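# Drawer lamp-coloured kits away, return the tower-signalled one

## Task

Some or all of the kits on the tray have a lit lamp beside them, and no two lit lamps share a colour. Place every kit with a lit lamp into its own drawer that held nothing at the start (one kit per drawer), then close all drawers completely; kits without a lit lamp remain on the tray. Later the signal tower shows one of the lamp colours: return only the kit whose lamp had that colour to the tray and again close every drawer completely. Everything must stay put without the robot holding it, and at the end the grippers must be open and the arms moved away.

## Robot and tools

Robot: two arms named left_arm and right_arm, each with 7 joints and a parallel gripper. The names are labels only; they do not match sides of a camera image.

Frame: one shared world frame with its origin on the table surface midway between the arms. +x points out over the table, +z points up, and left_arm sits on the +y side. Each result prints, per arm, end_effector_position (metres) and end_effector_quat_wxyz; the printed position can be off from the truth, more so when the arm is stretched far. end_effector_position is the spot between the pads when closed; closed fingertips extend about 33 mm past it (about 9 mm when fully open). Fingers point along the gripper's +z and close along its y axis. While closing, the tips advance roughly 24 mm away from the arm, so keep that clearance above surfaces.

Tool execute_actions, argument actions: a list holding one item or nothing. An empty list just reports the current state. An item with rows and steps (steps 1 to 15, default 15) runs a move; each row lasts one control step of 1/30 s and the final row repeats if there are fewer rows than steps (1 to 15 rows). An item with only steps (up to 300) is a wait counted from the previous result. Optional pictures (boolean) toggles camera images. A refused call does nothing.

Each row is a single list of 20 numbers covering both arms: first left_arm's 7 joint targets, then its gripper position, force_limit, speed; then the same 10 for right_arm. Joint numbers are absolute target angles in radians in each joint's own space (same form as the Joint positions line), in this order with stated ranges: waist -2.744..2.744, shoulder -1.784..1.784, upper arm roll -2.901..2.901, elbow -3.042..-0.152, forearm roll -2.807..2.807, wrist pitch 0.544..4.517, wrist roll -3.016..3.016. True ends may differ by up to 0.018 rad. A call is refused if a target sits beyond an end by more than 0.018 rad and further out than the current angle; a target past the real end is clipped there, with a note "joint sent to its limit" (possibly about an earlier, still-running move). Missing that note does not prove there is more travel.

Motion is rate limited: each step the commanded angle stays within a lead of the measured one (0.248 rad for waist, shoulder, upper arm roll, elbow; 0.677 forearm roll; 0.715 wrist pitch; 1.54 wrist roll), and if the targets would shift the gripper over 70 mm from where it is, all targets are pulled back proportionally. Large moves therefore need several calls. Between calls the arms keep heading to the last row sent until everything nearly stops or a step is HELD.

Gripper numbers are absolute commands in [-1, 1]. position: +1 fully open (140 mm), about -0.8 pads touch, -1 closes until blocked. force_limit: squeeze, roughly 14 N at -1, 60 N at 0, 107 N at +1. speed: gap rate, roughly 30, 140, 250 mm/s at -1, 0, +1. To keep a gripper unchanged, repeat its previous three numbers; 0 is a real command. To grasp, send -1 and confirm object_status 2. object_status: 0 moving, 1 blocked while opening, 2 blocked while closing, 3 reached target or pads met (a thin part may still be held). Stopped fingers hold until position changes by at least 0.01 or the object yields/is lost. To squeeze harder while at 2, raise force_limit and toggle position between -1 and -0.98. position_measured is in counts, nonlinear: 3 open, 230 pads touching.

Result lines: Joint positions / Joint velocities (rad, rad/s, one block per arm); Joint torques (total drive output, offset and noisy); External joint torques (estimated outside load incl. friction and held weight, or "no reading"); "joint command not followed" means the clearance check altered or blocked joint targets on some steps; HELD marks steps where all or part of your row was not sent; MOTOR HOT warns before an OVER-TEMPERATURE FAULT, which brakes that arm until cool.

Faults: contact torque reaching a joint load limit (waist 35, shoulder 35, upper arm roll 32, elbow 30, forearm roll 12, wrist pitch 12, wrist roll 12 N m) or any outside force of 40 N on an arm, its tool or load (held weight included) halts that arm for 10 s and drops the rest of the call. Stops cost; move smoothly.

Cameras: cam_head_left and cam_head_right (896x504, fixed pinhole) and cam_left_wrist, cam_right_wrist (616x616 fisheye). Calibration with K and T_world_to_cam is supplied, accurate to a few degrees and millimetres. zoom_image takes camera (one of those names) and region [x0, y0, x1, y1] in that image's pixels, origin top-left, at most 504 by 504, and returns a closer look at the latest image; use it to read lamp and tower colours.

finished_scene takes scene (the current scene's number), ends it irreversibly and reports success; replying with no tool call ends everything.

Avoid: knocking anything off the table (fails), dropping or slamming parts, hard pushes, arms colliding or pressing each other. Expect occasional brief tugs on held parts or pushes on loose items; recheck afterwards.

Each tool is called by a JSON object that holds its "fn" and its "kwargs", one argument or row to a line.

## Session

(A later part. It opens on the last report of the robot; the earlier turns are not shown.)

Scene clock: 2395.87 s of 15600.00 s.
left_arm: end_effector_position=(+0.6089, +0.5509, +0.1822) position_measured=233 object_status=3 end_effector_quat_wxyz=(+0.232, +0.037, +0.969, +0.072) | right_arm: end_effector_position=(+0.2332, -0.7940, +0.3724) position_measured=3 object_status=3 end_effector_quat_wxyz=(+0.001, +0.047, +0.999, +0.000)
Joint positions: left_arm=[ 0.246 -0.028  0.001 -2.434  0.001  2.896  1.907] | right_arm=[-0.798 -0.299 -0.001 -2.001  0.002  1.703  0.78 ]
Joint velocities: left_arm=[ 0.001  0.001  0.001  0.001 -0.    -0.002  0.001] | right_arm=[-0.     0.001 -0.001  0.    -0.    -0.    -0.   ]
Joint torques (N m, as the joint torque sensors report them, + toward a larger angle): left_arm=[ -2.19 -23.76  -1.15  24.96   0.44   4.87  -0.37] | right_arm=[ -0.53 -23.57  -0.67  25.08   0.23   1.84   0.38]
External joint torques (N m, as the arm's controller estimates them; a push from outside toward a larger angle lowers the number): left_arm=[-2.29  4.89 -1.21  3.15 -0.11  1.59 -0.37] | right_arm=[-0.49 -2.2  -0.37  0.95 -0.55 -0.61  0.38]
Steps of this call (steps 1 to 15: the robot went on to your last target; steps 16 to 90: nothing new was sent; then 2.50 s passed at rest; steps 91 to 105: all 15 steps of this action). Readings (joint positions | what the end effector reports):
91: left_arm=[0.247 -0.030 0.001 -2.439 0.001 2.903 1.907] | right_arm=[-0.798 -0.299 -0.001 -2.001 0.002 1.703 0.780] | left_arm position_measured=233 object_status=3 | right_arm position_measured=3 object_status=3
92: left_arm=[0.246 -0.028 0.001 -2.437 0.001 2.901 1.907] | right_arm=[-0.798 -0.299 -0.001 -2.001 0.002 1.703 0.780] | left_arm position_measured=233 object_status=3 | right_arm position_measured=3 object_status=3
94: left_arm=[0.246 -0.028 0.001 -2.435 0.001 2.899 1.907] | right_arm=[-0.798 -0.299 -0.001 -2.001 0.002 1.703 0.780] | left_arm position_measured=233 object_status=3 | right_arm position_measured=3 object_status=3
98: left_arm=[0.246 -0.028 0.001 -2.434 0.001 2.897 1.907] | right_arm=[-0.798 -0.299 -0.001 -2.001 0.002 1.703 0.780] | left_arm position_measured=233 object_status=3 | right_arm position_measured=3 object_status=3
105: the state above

Shut. Back off.

{"fn": "execute_actions", "kwargs": {
  "actions": [
    {"rows":[[0.26,-0.12,0,-2.545,0,2.92,1.91,-0.85,0,0,-0.8,-0.3,0,-2.0,0,1.7,0.785,1,0,0],[0.26,-0.12,0,-2.545,0,2.92,1.91,-0.85,0,0,-0.8,-0.3,0,-2.0,0,1.7,0.785,1,0,0],[0.26,-0.12,0,-2.545,0,2.92,1.91,-0.85,0,0,-0.8,-0.3,0,-2.0,0,1.7,0.785,1,0,0],[0.275,-0.204,0,-2.637,0,2.93,1.91,-0.85,0,0,-0.8,-0.3,0,-2.0,0,1.7,0.785,1,0,0],[0.275,-0.204,0,-2.637,0,2.93,1.91,-0.85,0,0,-0.8,-0.3,0,-2.0,0,1.7,0.785,1,0,0],[0.275,-0.204,0,-2.637,0,2.93,1.91,-0.85,0,0,-0.8,-0.3,0,-2.0,0,1.7,0.785,1,0,0],[0.31,-0.39,0,-2.81,0,2.92,1.91,-0.15,0,0,-0.8,-0.3,0,-2.0,0,1.7,0.785,1,0,0]],"steps":15}
  ],
  "pictures": false
}}

Scene clock: 2412.83 s of 15600.00 s.
left_arm: end_effector_position=(+0.4870, +0.5494, +0.1853) position_measured=173 object_status=0 end_effector_quat_wxyz=(+0.233, +0.008, +0.969, +0.080) | right_arm: end_effector_position=(+0.2332, -0.7940, +0.3724) position_measured=3 object_status=3 end_effector_quat_wxyz=(+0.001, +0.047, +0.999, +0.000)
Joint positions: left_arm=[ 0.307 -0.385  0.    -2.804  0.001  2.916  1.907] | right_arm=[-0.798 -0.299 -0.001 -2.001  0.002  1.703  0.78 ]
Joint velocities: left_arm=[ 0.005 -0.044 -0.001 -0.066 -0.    -0.    -0.001] | right_arm=[-0.001 -0.    -0.001 -0.001 -0.001  0.001 -0.001]
Joint torques (N m, as the joint torque sensors report them, + toward a larger angle): left_arm=[  1.49 -15.99  -0.48  20.23   0.4    3.99   0.23] | right_arm=[ -0.7  -23.21  -0.43  24.92   0.24   1.81   0.39]
External joint torques (N m, as the arm's controller estimates them; a push from outside toward a larger angle lowers the number): left_arm=[ 1.54 -0.39 -0.04 -2.   -0.18  0.65  0.24] | right_arm=[-0.62 -1.7  -0.08  0.72 -0.55 -0.65  0.39]
Steps of this call (steps 1 to 15: the robot went on to your last target; steps 16 to 90: nothing new was sent; then 13.47 s passed at rest; steps 91 to 105: all 15 steps of this action). Readings (joint positions | what the end effector reports):
91: left_arm=[0.248 -0.048 0.000 -2.460 0.002 2.900 1.907] | right_arm=[-0.798 -0.299 -0.001 -2.001 0.002 1.703 0.780] | left_arm position_measured=233 object_status=3 | right_arm position_measured=3 object_status=3
92: left_arm=[0.250 -0.072 0.000 -2.490 0.002 2.902 1.907] | right_arm=[-0.798 -0.299 -0.001 -2.001 0.002 1.703 0.780] | left_arm position_measured=233 object_status=3 | right_arm position_measured=3 object_status=3
94: left_arm=[0.257 -0.119 -0.001 -2.544 0.002 2.909 1.907] | right_arm=[-0.798 -0.299 -0.001 -2.001 0.002 1.703 0.780] | left_arm position_measured=233 object_status=3 | right_arm position_measured=3 object_status=3
98: left_arm=[0.286 -0.280 -0.002 -2.710 0.002 2.916 1.907] | right_arm=[-0.798 -0.299 -0.001 -2.001 0.002 1.703 0.780] | left_arm position_measured=227 object_status=0 | right_arm position_measured=3 object_status=3
105: the state above

{"fn": "execute_actions", "kwargs": {
  "actions": [
    {"rows":[[0.942,-0.2,0,-2.65,1.761,3.1,0.62,-0.15,0,0,-0.8,-0.3,0,-2.0,0,1.7,0.785,1,0,0]],"steps":15}
  ],
  "pictures": false
}}

{"fn": "execute_actions", "kwargs": {
  "actions": [
    {"steps":25}
  ],
  "pictures": false
}}

{"fn": "execute_actions", "kwargs": {
  "actions": [
    {"rows":[[0.942,0.083,0,-2.432,1.761,3.808,0.615,-0.15,0,0,-0.8,-0.3,0,-2.0,0,1.7,0.785,1,0,0]],"steps":15}
  ],
  "pictures": false
}}

{"fn": "execute_actions", "kwargs": {
  "actions": [
    {"steps":25}
  ],
  "pictures": false
}}

{"fn": "execute_actions", "kwargs": {
  "actions": [
    {"rows":[[0.887,0.122,0,-2.37,1.755,3.78,0.57,-0.15,0,0,-0.8,-0.3,0,-2.0,0,1.7,0.785,1,0,0],[0.887,0.122,0,-2.37,1.755,3.78,0.57,-0.15,0,0,-0.8,-0.3,0,-2.0,0,1.7,0.785,1,0,0],[0.887,0.122,0,-2.37,1.755,3.78,0.57,-0.15,0,0,-0.8,-0.3,0,-2.0,0,1.7,0.785,1,0,0],[0.887,0.122,0,-2.37,1.755,3.78,0.57,-0.15,0,0,-0.8,-0.3,0,-2.0,0,1.7,0.785,1,0,0],[0.8315,0.162,0,-2.302,1.753,3.755,0.517,-0.15,0,0,-0.8,-0.3,0,-2.0,0,1.7,0.785,1,0,0]],"steps":15}
  ],
  "pictures": false
}}

{"fn": "execute_actions", "kwargs": {
  "actions": [
    {"steps":20}
  ]
}}

Scene clock: 2477.20 s of 15600.00 s.
left_arm: end_effector_position=(+0.3733, +0.7834, +0.1655) position_measured=148 object_status=3 end_effector_quat_wxyz=(+0.165, +0.014, +0.940, +0.298) | right_arm: end_effector_position=(+0.2332, -0.7940, +0.3724) position_measured=3 object_status=3 end_effector_quat_wxyz=(+0.001, +0.047, +0.999, +0.000)
Joint positions: left_arm=[ 0.929 -0.202  0.006 -2.652  1.595  3.075  0.978] | right_arm=[-0.798 -0.299 -0.001 -2.001  0.002  1.703  0.78 ]
Joint velocities: left_arm=[ 0.153  0.023 -0.012 -0.001  1.387  0.112 -1.163] | right_arm=[-0.     0.    -0.     0.001 -0.001 -0.002 -0.   ]
Joint torques (N m, as the joint torque sensors report them, + toward a larger angle): left_arm=[ -0.88 -20.47  -2.27  21.22  -0.75   2.75  -0.42] | right_arm=[ -0.65 -23.43  -0.73  25.1    0.28   1.85   0.39]
External joint torques (N m, as the arm's controller estimates them; a push from outside toward a larger angle lowers the number): left_arm=[ 0.61  1.89 -1.31 -0.57  1.21  0.74 -0.45] | right_arm=[-0.62 -2.03 -0.45  0.93 -0.51 -0.61  0.39]
Steps of this call (steps 1 to 15: the robot went on to your last target; steps 16 to 90: nothing new was sent; then 60.87 s passed at rest; steps 91 to 105: all 15 steps of this action). Readings (joint positions | what the end effector reports):
91: left_arm=[0.338 -0.367 -0.006 -2.790 0.079 2.930 1.843] | right_arm=[-0.798 -0.299 -0.001 -2.001 0.002 1.703 0.780] | left_arm position_measured=148 object_status=3 | right_arm position_measured=3 object_status=3
92: left_arm=[0.380 -0.336 -0.007 -2.763 0.170 2.947 1.772] | right_arm=[-0.798 -0.299 -0.001 -2.001 0.002 1.703 0.780] | left_arm position_measured=148 object_status=3 | right_arm position_measured=3 object_status=3
94: left_arm=[0.479 -0.284 -0.008 -2.717 0.382 2.981 1.621] | right_arm=[-0.798 -0.299 -0.001 -2.001 0.002 1.703 0.780] | left_arm position_measured=148 object_status=3 | right_arm position_measured=3 object_status=3
98: left_arm=[0.707 -0.227 -0.005 -2.668 0.852 3.032 1.352] | right_arm=[-0.798 -0.299 -0.001 -2.001 0.002 1.703 0.780] | left_arm position_measured=148 object_status=3 | right_arm position_measured=3 object_status=3
105: the state above

Scene clock: 2478.03 s of 15600.00 s.
left_arm: end_effector_position=(+0.3694, +0.7745, +0.1590) position_measured=148 object_status=3 end_effector_quat_wxyz=(+0.198, -0.064, +0.937, +0.281) | right_arm: end_effector_position=(+0.2332, -0.7940, +0.3724) position_measured=3 object_status=3 end_effector_quat_wxyz=(+0.001, +0.047, +0.999, +0.000)
Joint positions: left_arm=[ 0.939 -0.201  0.003 -2.652  1.758  3.096  0.649] | right_arm=[-0.798 -0.299 -0.001 -2.001  0.002  1.703  0.78 ]
Joint velocities: left_arm=[-0.001 -0.     0.     0.001  0.001  0.001 -0.075] | right_arm=[-0.002  0.001  0.001 -0.001  0.     0.001  0.001]
Joint torques (N m, as the joint torque sensors report them, + toward a larger angle): left_arm=[  1.24 -19.46  -0.85  19.64  -0.76   2.16  -0.14] | right_arm=[ -0.63 -23.39  -0.65  25.4    0.28   1.83   0.36]
External joint torques (N m, as the arm's controller estimates them; a push from outside toward a larger angle lowers the number): left_arm=[ 1.23  1.2  -1.34 -0.28  0.83  0.65 -0.15] | right_arm=[-0.61 -2.12 -0.36  1.35 -0.51 -0.61  0.36]
Steps of this call (steps 1 to 25: the robot went on to your last target). Readings (joint positions | what the end effector reports):
1: left_arm=[0.933 -0.201 0.005 -2.652 1.635 3.078 0.942] | right_arm=[-0.798 -0.299 -0.001 -2.001 0.002 1.703 0.780] | left_arm position_measured=148 object_status=3 | right_arm position_measured=3 object_status=3
2: left_arm=[0.935 -0.201 0.005 -2.652 1.665 3.081 0.909] | right_arm=[-0.798 -0.299 -0.001 -2.001 0.002 1.703 0.780] | left_arm position_measured=148 object_status=3 | right_arm position_measured=3 object_status=3
4: left_arm=[0.937 -0.201 0.003 -2.652 1.705 3.086 0.854] | right_arm=[-0.798 -0.299 -0.001 -2.001 0.002 1.703 0.780] | left_arm position_measured=148 object_status=3 | right_arm position_measured=3 object_status=3
8: left_arm=[0.939 -0.201 0.003 -2.652 1.741 3.091 0.773] | right_arm=[-0.798 -0.299 -0.001 -2.001 0.002 1.703 0.780] | left_arm position_measured=148 object_status=3 | right_arm position_measured=3 object_status=3
25: the state above

Scene clock: 2478.53 s of 15600.00 s.
left_arm: end_effector_position=(+0.4874, +0.6594, +0.1685) position_measured=148 object_status=3 end_effector_quat_wxyz=(+0.351, +0.018, +0.935, +0.036) | right_arm: end_effector_position=(+0.2332, -0.7940, +0.3724) position_measured=3 object_status=3 end_effector_quat_wxyz=(+0.001, +0.047, +0.999, +0.000)
Joint positions: left_arm=[ 0.941  0.075  0.002 -2.441  1.759  3.684  0.634] | right_arm=[-0.798 -0.299 -0.001 -2.001  0.002  1.703  0.78 ]
Joint velocities: left_arm=[ 0.001  0.105 -0.003  0.081  0.     0.731 -0.04 ] | right_arm=[-0.001  0.001 -0.     0.    -0.001  0.    -0.   ]
Joint torques (N m, as the joint torque sensors report them, + toward a larger angle): left_arm=[ -0.52 -27.26  -1.43  18.33  -1.36   3.32  -0.33] | right_arm=[ -0.87 -23.36  -0.84  24.97   0.21   1.89   0.39]
External joint torques (N m, as the arm's controller estimates them; a push from outside toward a larger angle lowers the number): left_arm=[-0.97  2.35 -1.61  0.39  0.68  0.88 -0.32] | right_arm=[-0.81 -1.91 -0.52  0.76 -0.57 -0.57  0.39]
Steps of this call (steps 1 to 15: all 15 steps of this action). Readings (joint positions | what the end effector reports):
1: left_arm=[0.940 -0.184 0.003 -2.634 1.759 3.132 0.649] | right_arm=[-0.798 -0.299 -0.001 -2.001 0.002 1.703 0.780] | left_arm position_measured=148 object_status=3 | right_arm position_measured=3 object_status=3
2: left_arm=[0.940 -0.158 0.003 -2.611 1.759 3.172 0.648] | right_arm=[-0.798 -0.299 -0.001 -2.001 0.002 1.703 0.780] | left_arm position_measured=148 object_status=3 | right_arm position_measured=3 object_status=3
4: left_arm=[0.940 -0.105 0.003 -2.568 1.759 3.254 0.647] | right_arm=[-0.798 -0.299 -0.001 -2.001 0.002 1.703 0.780] | left_arm position_measured=148 object_status=3 | right_arm position_measured=3 object_status=3
8: left_arm=[0.940 -0.011 0.003 -2.501 1.759 3.421 0.644] | right_arm=[-0.798 -0.299 -0.001 -2.001 0.002 1.703 0.780] | left_arm position_measured=148 object_status=3 | right_arm position_measured=3 object_status=3
15: the state above

Scene clock: 2479.37 s of 15600.00 s.
left_arm: end_effector_position=(+0.4967, +0.6293, +0.1899) position_measured=148 object_status=3 end_effector_quat_wxyz=(+0.383, +0.031, +0.923, -0.011) | right_arm: end_effector_position=(+0.2332, -0.7940, +0.3724) position_measured=3 object_status=3 end_effector_quat_wxyz=(+0.001, +0.047, +0.999, +0.000)
Joint positions: left_arm=[ 0.941  0.081  0.002 -2.434  1.759  3.803  0.623] | right_arm=[-0.798 -0.299 -0.001 -2.001  0.002  1.703  0.78 ]
Joint velocities: left_arm=[-0.001  0.    -0.    -0.    -0.002  0.004 -0.003] | right_arm=[-0.001 -0.001 -0.    -0.    -0.001 -0.001 -0.001]
Joint torques (N m, as the joint torque sensors report them, + toward a larger angle): left_arm=[  0.13 -26.31  -2.04  17.95  -1.46   3.4   -0.28] | right_arm=[ -0.65 -22.98  -0.41  24.94   0.3    1.87   0.36]
External joint torques (N m, as the arm's controller estimates them; a push from outside toward a larger angle lowers the number): left_arm=[ 0.08  1.8  -1.82  0.42  0.64  0.66 -0.26] | right_arm=[-0.52 -1.48  0.    0.74 -0.47 -0.59  0.36]
Steps of this call (steps 1 to 25: the robot went on to your last target). Readings (joint positions | what the end effector reports):
1: left_arm=[0.941 0.077 0.002 -2.438 1.759 3.705 0.633] | right_arm=[-0.798 -0.299 -0.001 -2.001 0.002 1.703 0.780] | left_arm position_measured=148 object_status=3 | right_arm position_measured=3 object_status=3
2: left_arm=[0.941 0.079 0.002 -2.437 1.759 3.723 0.631] | right_arm=[-0.798 -0.299 -0.001 -2.001 0.002 1.703 0.780] | left_arm position_measured=148 object_status=3 | right_arm position_measured=3 object_status=3
4: left_arm=[0.941 0.080 0.002 -2.435 1.759 3.750 0.630] | right_arm=[-0.798 -0.299 -0.001 -2.001 0.002 1.703 0.780] | left_arm position_measured=148 object_status=3 | right_arm position_measured=3 object_status=3
8: left_arm=[0.941 0.081 0.002 -2.434 1.759 3.780 0.627] | right_arm=[-0.798 -0.299 -0.001 -2.001 0.002 1.703 0.780] | left_arm position_measured=148 object_status=3 | right_arm position_measured=3 object_status=3
25: the state above

Scene clock: 2479.87 s of 15600.00 s.
left_arm: end_effector_position=(+0.5502, +0.6207, +0.1930) position_measured=148 object_status=3 end_effector_quat_wxyz=(+0.387, +0.048, +0.921, -0.012) | right_arm: end_effector_position=(+0.2332, -0.7940, +0.3724) position_measured=3 object_status=3 end_effector_quat_wxyz=(+0.001, +0.047, +0.999, +0.000)
Joint positions: left_arm=[ 0.834  0.16  -0.001 -2.304  1.756  3.763  0.549] | right_arm=[-0.798 -0.299 -0.001 -2.001  0.002  1.703  0.78 ]
Joint velocities: left_arm=[ 0.001  0.003  0.002  0.011 -0.    -0.023 -0.081] | right_arm=[ 0.002 -0.    -0.    -0.001 -0.     0.     0.   ]
Joint torques (N m, as the joint torque sensors report them, + toward a larger angle): left_arm=[ -1.71 -30.22   0.16  18.89  -2.68   2.05  -0.28] | right_arm=[ -0.76 -23.45  -0.7   24.89   0.29   1.81   0.4 ]
External joint torques (N m, as the arm's controller estimates them; a push from outside toward a larger angle lowers the number): left_arm=[-1.8   1.34  0.63  0.62 -0.46 -0.57 -0.26] | right_arm=[-0.73 -1.96 -0.41  0.72 -0.49 -0.64  0.4 ]
Steps of this call (steps 1 to 15: all 15 steps of this action). Readings (joint positions | what the end effector reports):
1: left_arm=[0.931 0.090 0.005 -2.419 1.759 3.801 0.618] | right_arm=[-0.798 -0.299 -0.001 -2.001 0.002 1.703 0.780] | left_arm position_measured=148 object_status=3 | right_arm position_measured=3 object_status=3
2: left_arm=[0.918 0.101 0.005 -2.401 1.758 3.797 0.614] | right_arm=[-0.798 -0.299 -0.001 -2.001 0.002 1.703 0.780] | left_arm position_measured=148 object_status=3 | right_arm position_measured=3 object_status=3
4: left_arm=[0.901 0.112 0.002 -2.383 1.758 3.793 0.607] | right_arm=[-0.798 -0.299 -0.001 -2.001 0.002 1.703 0.780] | left_arm position_measured=148 object_status=3 | right_arm position_measured=3 object_status=3
8: left_arm=[0.846 0.151 0.000 -2.319 1.756 3.774 0.577] | right_arm=[-0.798 -0.299 -0.001 -2.001 0.002 1.703 0.780] | left_arm position_measured=148 object_status=3 | right_arm position_measured=3 object_status=3
15: the state above

Scene clock: 2480.53 s of 15600.00 s.
left_arm: end_effector_position=(+0.5503, +0.6219, +0.1925) position_measured=148 object_status=3 end_effector_quat_wxyz=(+0.386, +0.037, +0.922, -0.015) | right_arm: end_effector_position=(+0.2332, -0.7940, +0.3724) position_measured=3 object_status=3 end_effector_quat_wxyz=(+0.001, +0.047, +0.999, +0.000)
Joint positions: left_arm=[ 0.834  0.16  -0.001 -2.304  1.756  3.759  0.527] | right_arm=[-0.798 -0.299 -0.001 -2.001  0.002  1.703  0.78 ]
Joint velocities: left_arm=[-0.     0.     0.    -0.    -0.002  0.    -0.009] | right_arm=[ 0.001 -0.001  0.001 -0.001  0.    -0.001 -0.002]
Joint torques (N m, as the joint torque sensors report them, + toward a larger angle): left_arm=[ -2.49 -30.11   0.42  19.05  -2.81   1.98  -0.35] | right_arm=[ -0.64 -23.27  -0.45  25.05   0.29   1.82   0.37]
External joint torques (N m, as the arm's controller estimates them; a push from outside toward a larger angle lowers the number): left_arm=[-2.54  1.43  0.93  0.74 -0.57 -0.63 -0.33] | right_arm=[-0.65 -1.86 -0.21  0.93 -0.5  -0.62  0.37]
Steps of this call (steps 1 to 20: the robot went on to your last target). Readings (joint positions | what the end effector reports):
1: left_arm=[0.834 0.160 -0.001 -2.304 1.756 3.762 0.546] | right_arm=[-0.798 -0.299 -0.001 -2.001 0.002 1.703 0.780] | left_arm position_measured=148 object_status=3 | right_arm position_measured=3 object_status=3
2: left_arm=[0.834 0.160 -0.001 -2.304 1.756 3.762 0.544] | right_arm=[-0.798 -0.299 -0.001 -2.001 0.002 1.703 0.780] | left_arm position_measured=148 object_status=3 | right_arm position_measured=3 object_status=3
4: left_arm=[0.834 0.160 -0.001 -2.304 1.756 3.761 0.540] | right_arm=[-0.798 -0.299 -0.001 -2.001 0.002 1.703 0.780] | left_arm position_measured=148 object_status=3 | right_arm position_measured=3 object_status=3
8: left_arm=[0.834 0.160 -0.001 -2.304 1.756 3.760 0.534] | right_arm=[-0.798 -0.299 -0.001 -2.001 0.002 1.703 0.780] | left_arm position_measured=148 object_status=3 | right_arm position_measured=3 object_status=3
20: the state above
camera_calibration (this result's frames):
cam_left_wrist: T_world_to_cam=[[0.229232, 0.970465, 0.0751711, -0.735982], [0.321641, -0.14841, 0.935159, -0.251623], [0.918695, -0.19019, -0.346161, -0.130074], [0, 0, 0, 1]] pos_world=[0.369141, 0.652163, 0.245605]
cam_right_wrist: T_world_to_cam=[[0.0956733, 0.99527, 0.0168751, 0.758792], [0.915563, -0.0946388, 0.39088, -0.442922], [0.390628, -0.0219466, -0.920287, 0.410403], [0, 0, 0, 1]] pos_world=[0.172612, -0.788113, 0.538013]

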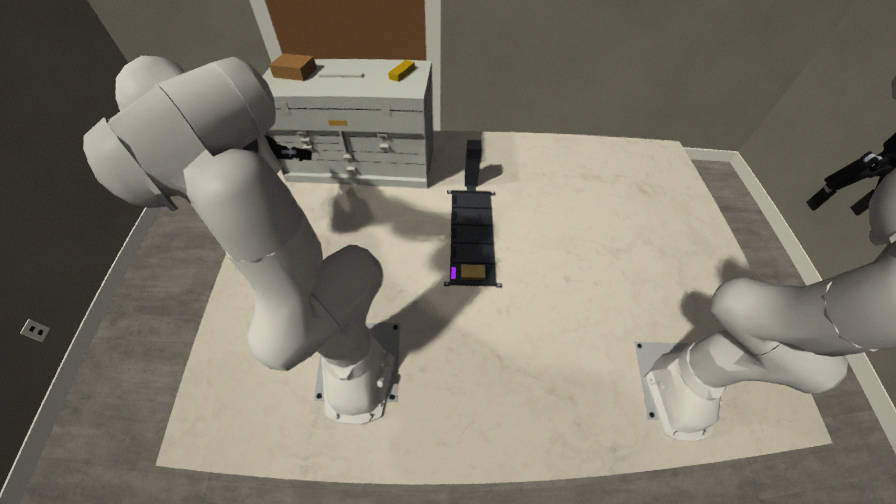

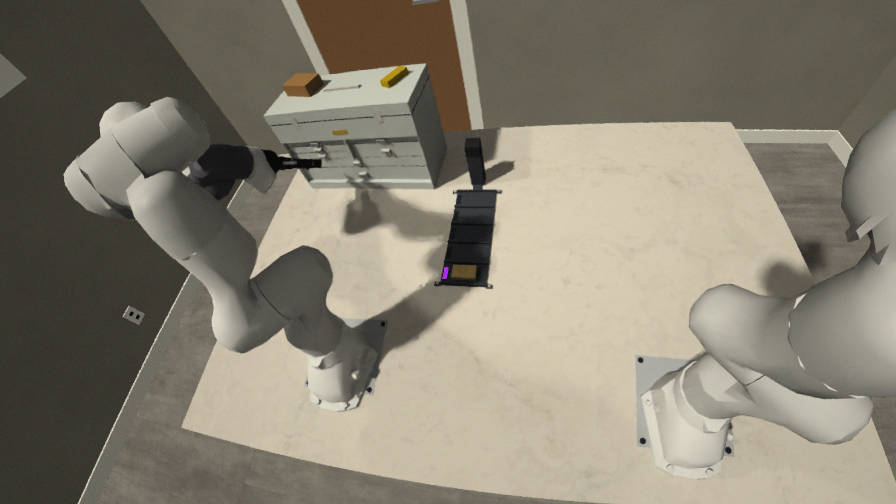

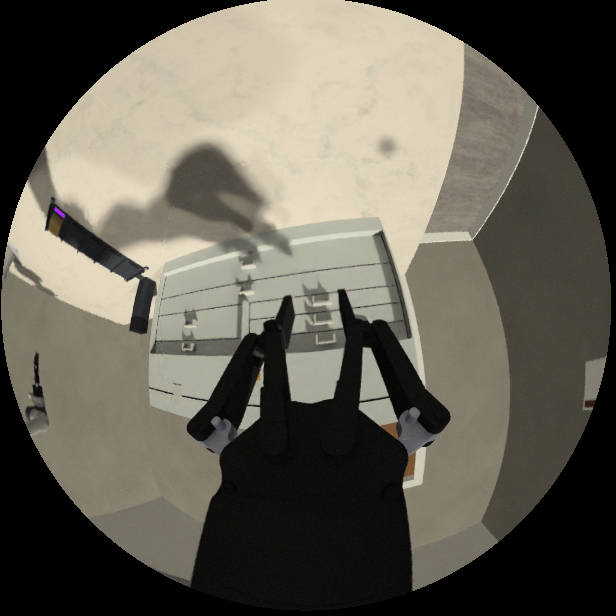

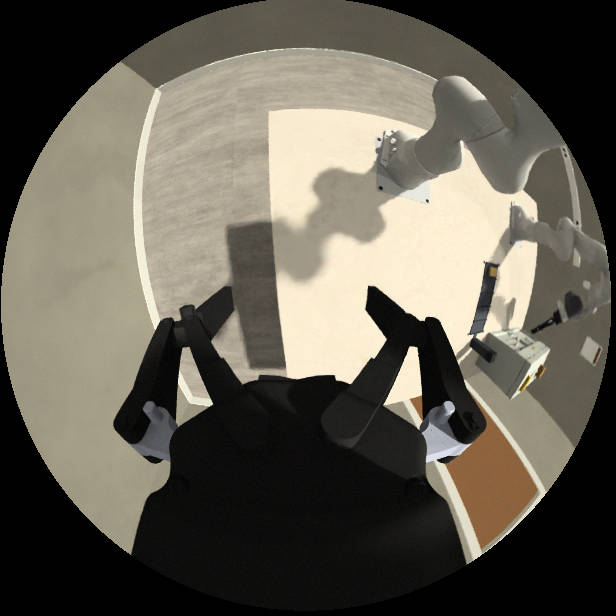

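{"fn": "execute_actions", "kwargs": {
  "actions": [
    {"rows":[[0.81,0.187,0,-2.265,1.765,3.735,0.485,-0.15,0,0,-0.8,-0.3,0,-2.0,0,1.7,0.785,1,0,0],[0.81,0.187,0,-2.265,1.765,3.735,0.485,-0.15,0,0,-0.8,-0.3,0,-2.0,0,1.7,0.785,1,0,0],[0.81,0.187,0,-2.265,1.765,3.735,0.485,-0.15,0,0,-0.8,-0.3,0,-2.0,0,1.7,0.785,1,0,0],[0.81,0.187,0,-2.265,1.765,3.735,0.485,-0.15,0,0,-0.8,-0.3,0,-2.0,0,1.7,0.785,1,0,0],[0.7845,0.2105,0,-2.2225,1.78,3.723,0.44,-0.15,0,0,-0.8,-0.3,0,-2.0,0,1.7,0.785,1,0,0]],"steps":15}
  ],
  "pictures": false
}}

{"fn": "execute_actions", "kwargs": {
  "actions": [
    {"rows":[[0.761,0.235,0,-2.178,1.798,3.712,0.39,-0.15,0,0,-0.8,-0.3,0,-2.0,0,1.7,0.785,1,0,0],[0.761,0.235,0,-2.178,1.798,3.712,0.39,-0.15,0,0,-0.8,-0.3,0,-2.0,0,1.7,0.785,1,0,0],[0.761,0.235,0,-2.178,1.798,3.712,0.39,-0.15,0,0,-0.8,-0.3,0,-2.0,0,1.7,0.785,1,0,0],[0.761,0.235,0,-2.178,1.798,3.712,0.39,-0.15,0,0,-0.8,-0.3,0,-2.0,0,1.7,0.785,1,0,0],[0.761,0.235,0,-2.178,1.798,3.712,0.39,-0.15,0,0,-0.8,-0.3,0,-2.0,0,1.7,0.785,1,0,0],[0.761,0.235,0,-2.178,1.798,3.712,0.39,-0.15,0,0,-0.8,-0.3,0,-2.0,0,1.7,0.785,1,0,0],[0.737,0.261,0,-2.131,1.819,3.701,0.356,-0.15,0,0,-0.8,-0.3,0,-2.0,0,1.7,0.785,1,0,0]],"steps":15}
  ],
  "pictures": false
}}

{"fn": "execute_actions", "kwargs": {
  "actions": [
    {"steps":20}
  ]
}}

Scene clock: 2504.60 s of 15600.00 s.
left_arm: end_effector_position=(+0.5756, +0.6235, +0.1900) position_measured=148 object_status=3 end_effector_quat_wxyz=(+0.384, +0.039, +0.923, -0.011) | right_arm: end_effector_position=(+0.2332, -0.7940, +0.3724) position_measured=3 object_status=3 end_effector_quat_wxyz=(+0.001, +0.047, +0.999, +0.000)
Joint positions: left_arm=[ 0.787  0.208  0.    -2.225  1.776  3.73   0.467] | right_arm=[-0.798 -0.299 -0.001 -2.001  0.002  1.703  0.78 ]
Joint velocities: left_arm=[-0.002  0.002  0.     0.005  0.007 -0.014 -0.066] | right_arm=[ 0.001 -0.     0.001 -0.001 -0.001  0.001 -0.001]
Joint torques (N m, as the joint torque sensors report them, + toward a larger angle): left_arm=[ -1.85 -31.93  -0.76  19.13  -1.41   1.85  -0.38] | right_arm=[ -0.7  -23.61  -1.07  25.1    0.25   1.81   0.31]
External joint torques (N m, as the arm's controller estimates them; a push from outside toward a larger angle lowers the number): left_arm=[-1.9   1.56 -0.1   0.45  0.9  -0.66 -0.36] | right_arm=[-0.73 -2.07 -0.86  0.88 -0.54 -0.65  0.31]
Steps of this call (steps 1 to 15: the robot went on to your last target; steps 16 to 90: nothing new was sent; then 20.57 s passed at rest; steps 91 to 105: all 15 steps of this action). Readings (joint positions | what the end effector reports):
91: left_arm=[0.830 0.166 0.000 -2.294 1.758 3.756 0.521] | right_arm=[-0.798 -0.299 -0.001 -2.001 0.002 1.703 0.780] | left_arm position_measured=148 object_status=3 | right_arm position_measured=3 object_status=3
92: left_arm=[0.825 0.172 0.000 -2.284 1.758 3.753 0.518] | right_arm=[-0.798 -0.299 -0.001 -2.001 0.002 1.703 0.780] | left_arm position_measured=148 object_status=3 | right_arm position_measured=3 object_status=3
94: left_arm=[0.817 0.180 0.000 -2.274 1.760 3.748 0.513] | right_arm=[-0.798 -0.299 -0.001 -2.001 0.002 1.703 0.780] | left_arm position_measured=148 object_status=3 | right_arm position_measured=3 object_status=3
98: left_arm=[0.793 0.203 0.001 -2.234 1.771 3.737 0.489] | right_arm=[-0.798 -0.299 -0.001 -2.001 0.002 1.703 0.780] | left_arm position_measured=148 object_status=3 | right_arm position_measured=3 object_status=3
105: the state above

Scene clock: 2505.10 s of 15600.00 s.
left_arm: end_effector_position=(+0.6029, +0.6216, +0.1900) position_measured=148 object_status=3 end_effector_quat_wxyz=(+0.383, +0.043, +0.923, -0.009) | right_arm: end_effector_position=(+0.2332, -0.7940, +0.3724) position_measured=3 object_status=3 end_effector_quat_wxyz=(+0.001, +0.047, +0.999, +0.000)
Joint positions: left_arm=[ 0.74   0.258  0.001 -2.134  1.814  3.708  0.389] | right_arm=[-0.798 -0.299 -0.001 -2.001  0.002  1.703  0.78 ]
Joint velocities: left_arm=[-0.002  0.008 -0.001  0.014  0.018 -0.017 -0.087] | right_arm=[ 0.     0.    -0.     0.     0.001 -0.    -0.   ]
Joint torques (N m, as the joint torque sensors report them, + toward a larger angle): left_arm=[ -1.79 -34.28  -0.79  19.2   -1.54   1.76  -0.23] | right_arm=[ -0.42 -23.35  -0.77  25.15   0.22   1.83   0.34]
External joint torques (N m, as the arm's controller estimates them; a push from outside toward a larger angle lowers the number): left_arm=[-1.76  1.26  0.08  0.14  0.85 -0.63 -0.21] | right_arm=[-0.44 -1.92 -0.53  0.95 -0.57 -0.63  0.34]
Steps of this call (steps 1 to 15: all 15 steps of this action). Readings (joint positions | what the end effector reports):
1: left_arm=[0.783 0.214 0.002 -2.213 1.781 3.728 0.460] | right_arm=[-0.798 -0.299 -0.001 -2.001 0.002 1.703 0.780] | left_arm position_measured=148 object_status=3 | right_arm position_measured=3 object_status=3
2: left_arm=[0.778 0.221 0.002 -2.201 1.784 3.725 0.453] | right_arm=[-0.798 -0.299 -0.001 -2.001 0.002 1.703 0.780] | left_arm position_measured=148 object_status=3 | right_arm position_measured=3 object_status=3
4: left_arm=[0.769 0.228 0.001 -2.188 1.789 3.722 0.442] | right_arm=[-0.798 -0.299 -0.001 -2.001 0.002 1.703 0.780] | left_arm position_measured=148 object_status=3 | right_arm position_measured=3 object_status=3
8: left_arm=[0.754 0.245 0.002 -2.157 1.802 3.716 0.420] | right_arm=[-0.798 -0.299 -0.001 -2.001 0.002 1.703 0.780] | left_arm position_measured=148 object_status=3 | right_arm position_measured=3 object_status=3
15: the state above

Scene clock: 2505.77 s of 15600.00 s.
left_arm: end_effector_position=(+0.6029, +0.6225, +0.1895) position_measured=148 object_status=3 end_effector_quat_wxyz=(+0.383, +0.033, +0.923, -0.012) | right_arm: end_effector_position=(+0.2332, -0.7940, +0.3724) position_measured=3 object_status=3 end_effector_quat_wxyz=(+0.001, +0.047, +0.999, +0.000)
Joint positions: left_arm=[ 0.74   0.259  0.001 -2.133  1.816  3.705  0.366] | right_arm=[-0.798 -0.299 -0.001 -2.001  0.002  1.703  0.78 ]
Joint velocities: left_arm=[ 0.001 -0.001  0.001  0.    -0.001 -0.001 -0.009] | right_arm=[-0.     0.     0.    -0.    -0.001 -0.002 -0.   ]
Joint torques (N m, as the joint torque sensors report them, + toward a larger angle): left_arm=[ -1.81 -34.67  -1.64  19.33  -1.53   1.73  -0.28] | right_arm=[ -0.89 -23.64  -0.53  24.88   0.21   1.86   0.37]
External joint torques (N m, as the arm's controller estimates them; a push from outside toward a larger angle lowers the number): left_arm=[-1.88  0.91 -0.84  0.13  0.88 -0.64 -0.26] | right_arm=[-0.86 -2.24 -0.24  0.75 -0.58 -0.59  0.37]
Steps of this call (steps 1 to 20: the robot went on to your last target). Readings (joint positions | what the end effector reports):
1: left_arm=[0.740 0.259 0.001 -2.133 1.815 3.707 0.386] | right_arm=[-0.798 -0.299 -0.001 -2.001 0.002 1.703 0.780] | left_arm position_measured=148 object_status=3 | right_arm position_measured=3 object_status=3
2: left_arm=[0.740 0.259 0.001 -2.133 1.815 3.707 0.384] | right_arm=[-0.798 -0.299 -0.001 -2.001 0.002 1.703 0.780] | left_arm position_measured=148 object_status=3 | right_arm position_measured=3 object_status=3
4: left_arm=[0.740 0.259 0.001 -2.133 1.815 3.706 0.380] | right_arm=[-0.798 -0.299 -0.001 -2.001 0.002 1.703 0.780] | left_arm position_measured=148 object_status=3 | right_arm position_measured=3 object_status=3
8: left_arm=[0.740 0.259 0.001 -2.133 1.816 3.706 0.374] | right_arm=[-0.798 -0.299 -0.001 -2.001 0.002 1.703 0.780] | left_arm position_measured=148 object_status=3 | right_arm position_measured=3 object_status=3
20: the state above
camera_calibration (this result's frames):
cam_left_wrist: T_world_to_cam=[[0.220454, 0.972497, 0.0751589, -0.744312], [0.330139, -0.146901, 0.932431, -0.271185], [0.917828, -0.180745, -0.353444, -0.183246], [0, 0, 0, 1]] pos_world=[0.421803, 0.650883, 0.244036]
cam_right_wrist: T_world_to_cam=[[0.0956734, 0.99527, 0.0168751, 0.758792], [0.915563, -0.0946389, 0.39088, -0.442922], [0.390628, -0.0219467, -0.920287, 0.410403], [0, 0, 0, 1]] pos_world=[0.172612, -0.788113, 0.538013]

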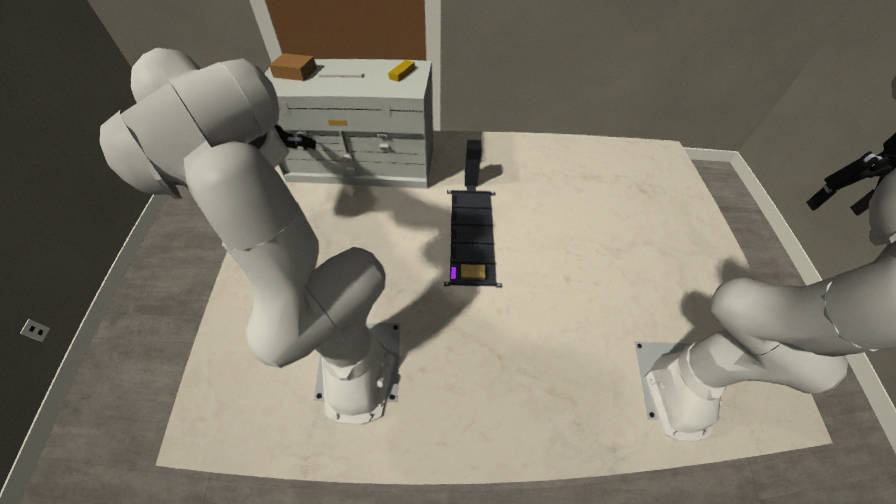

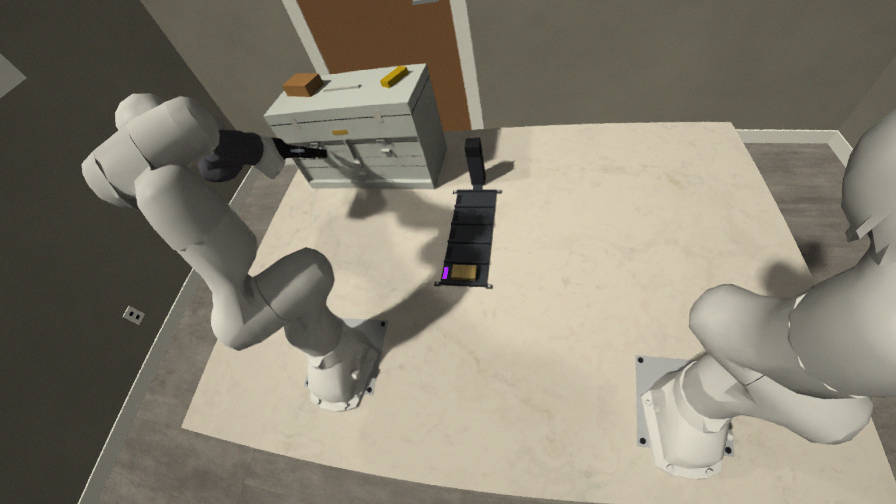

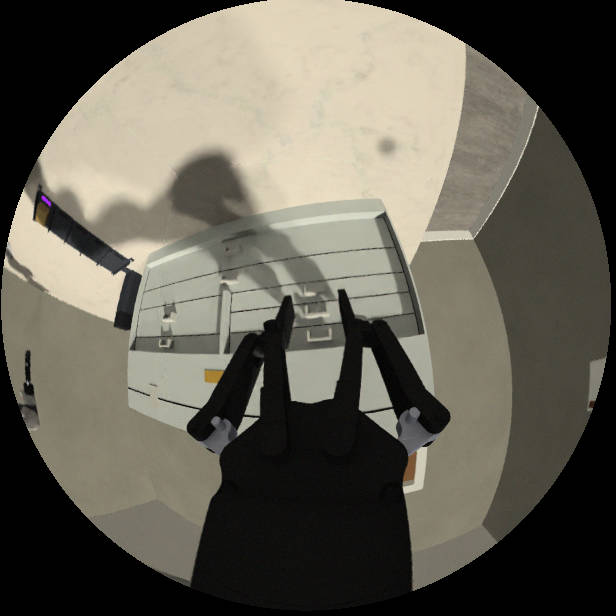

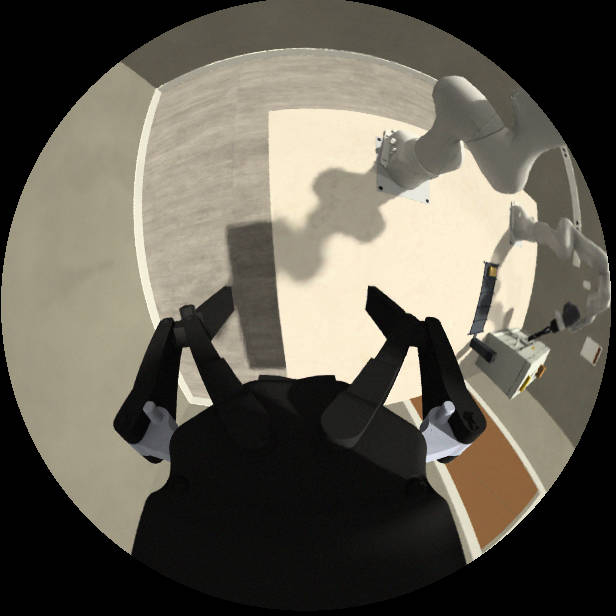

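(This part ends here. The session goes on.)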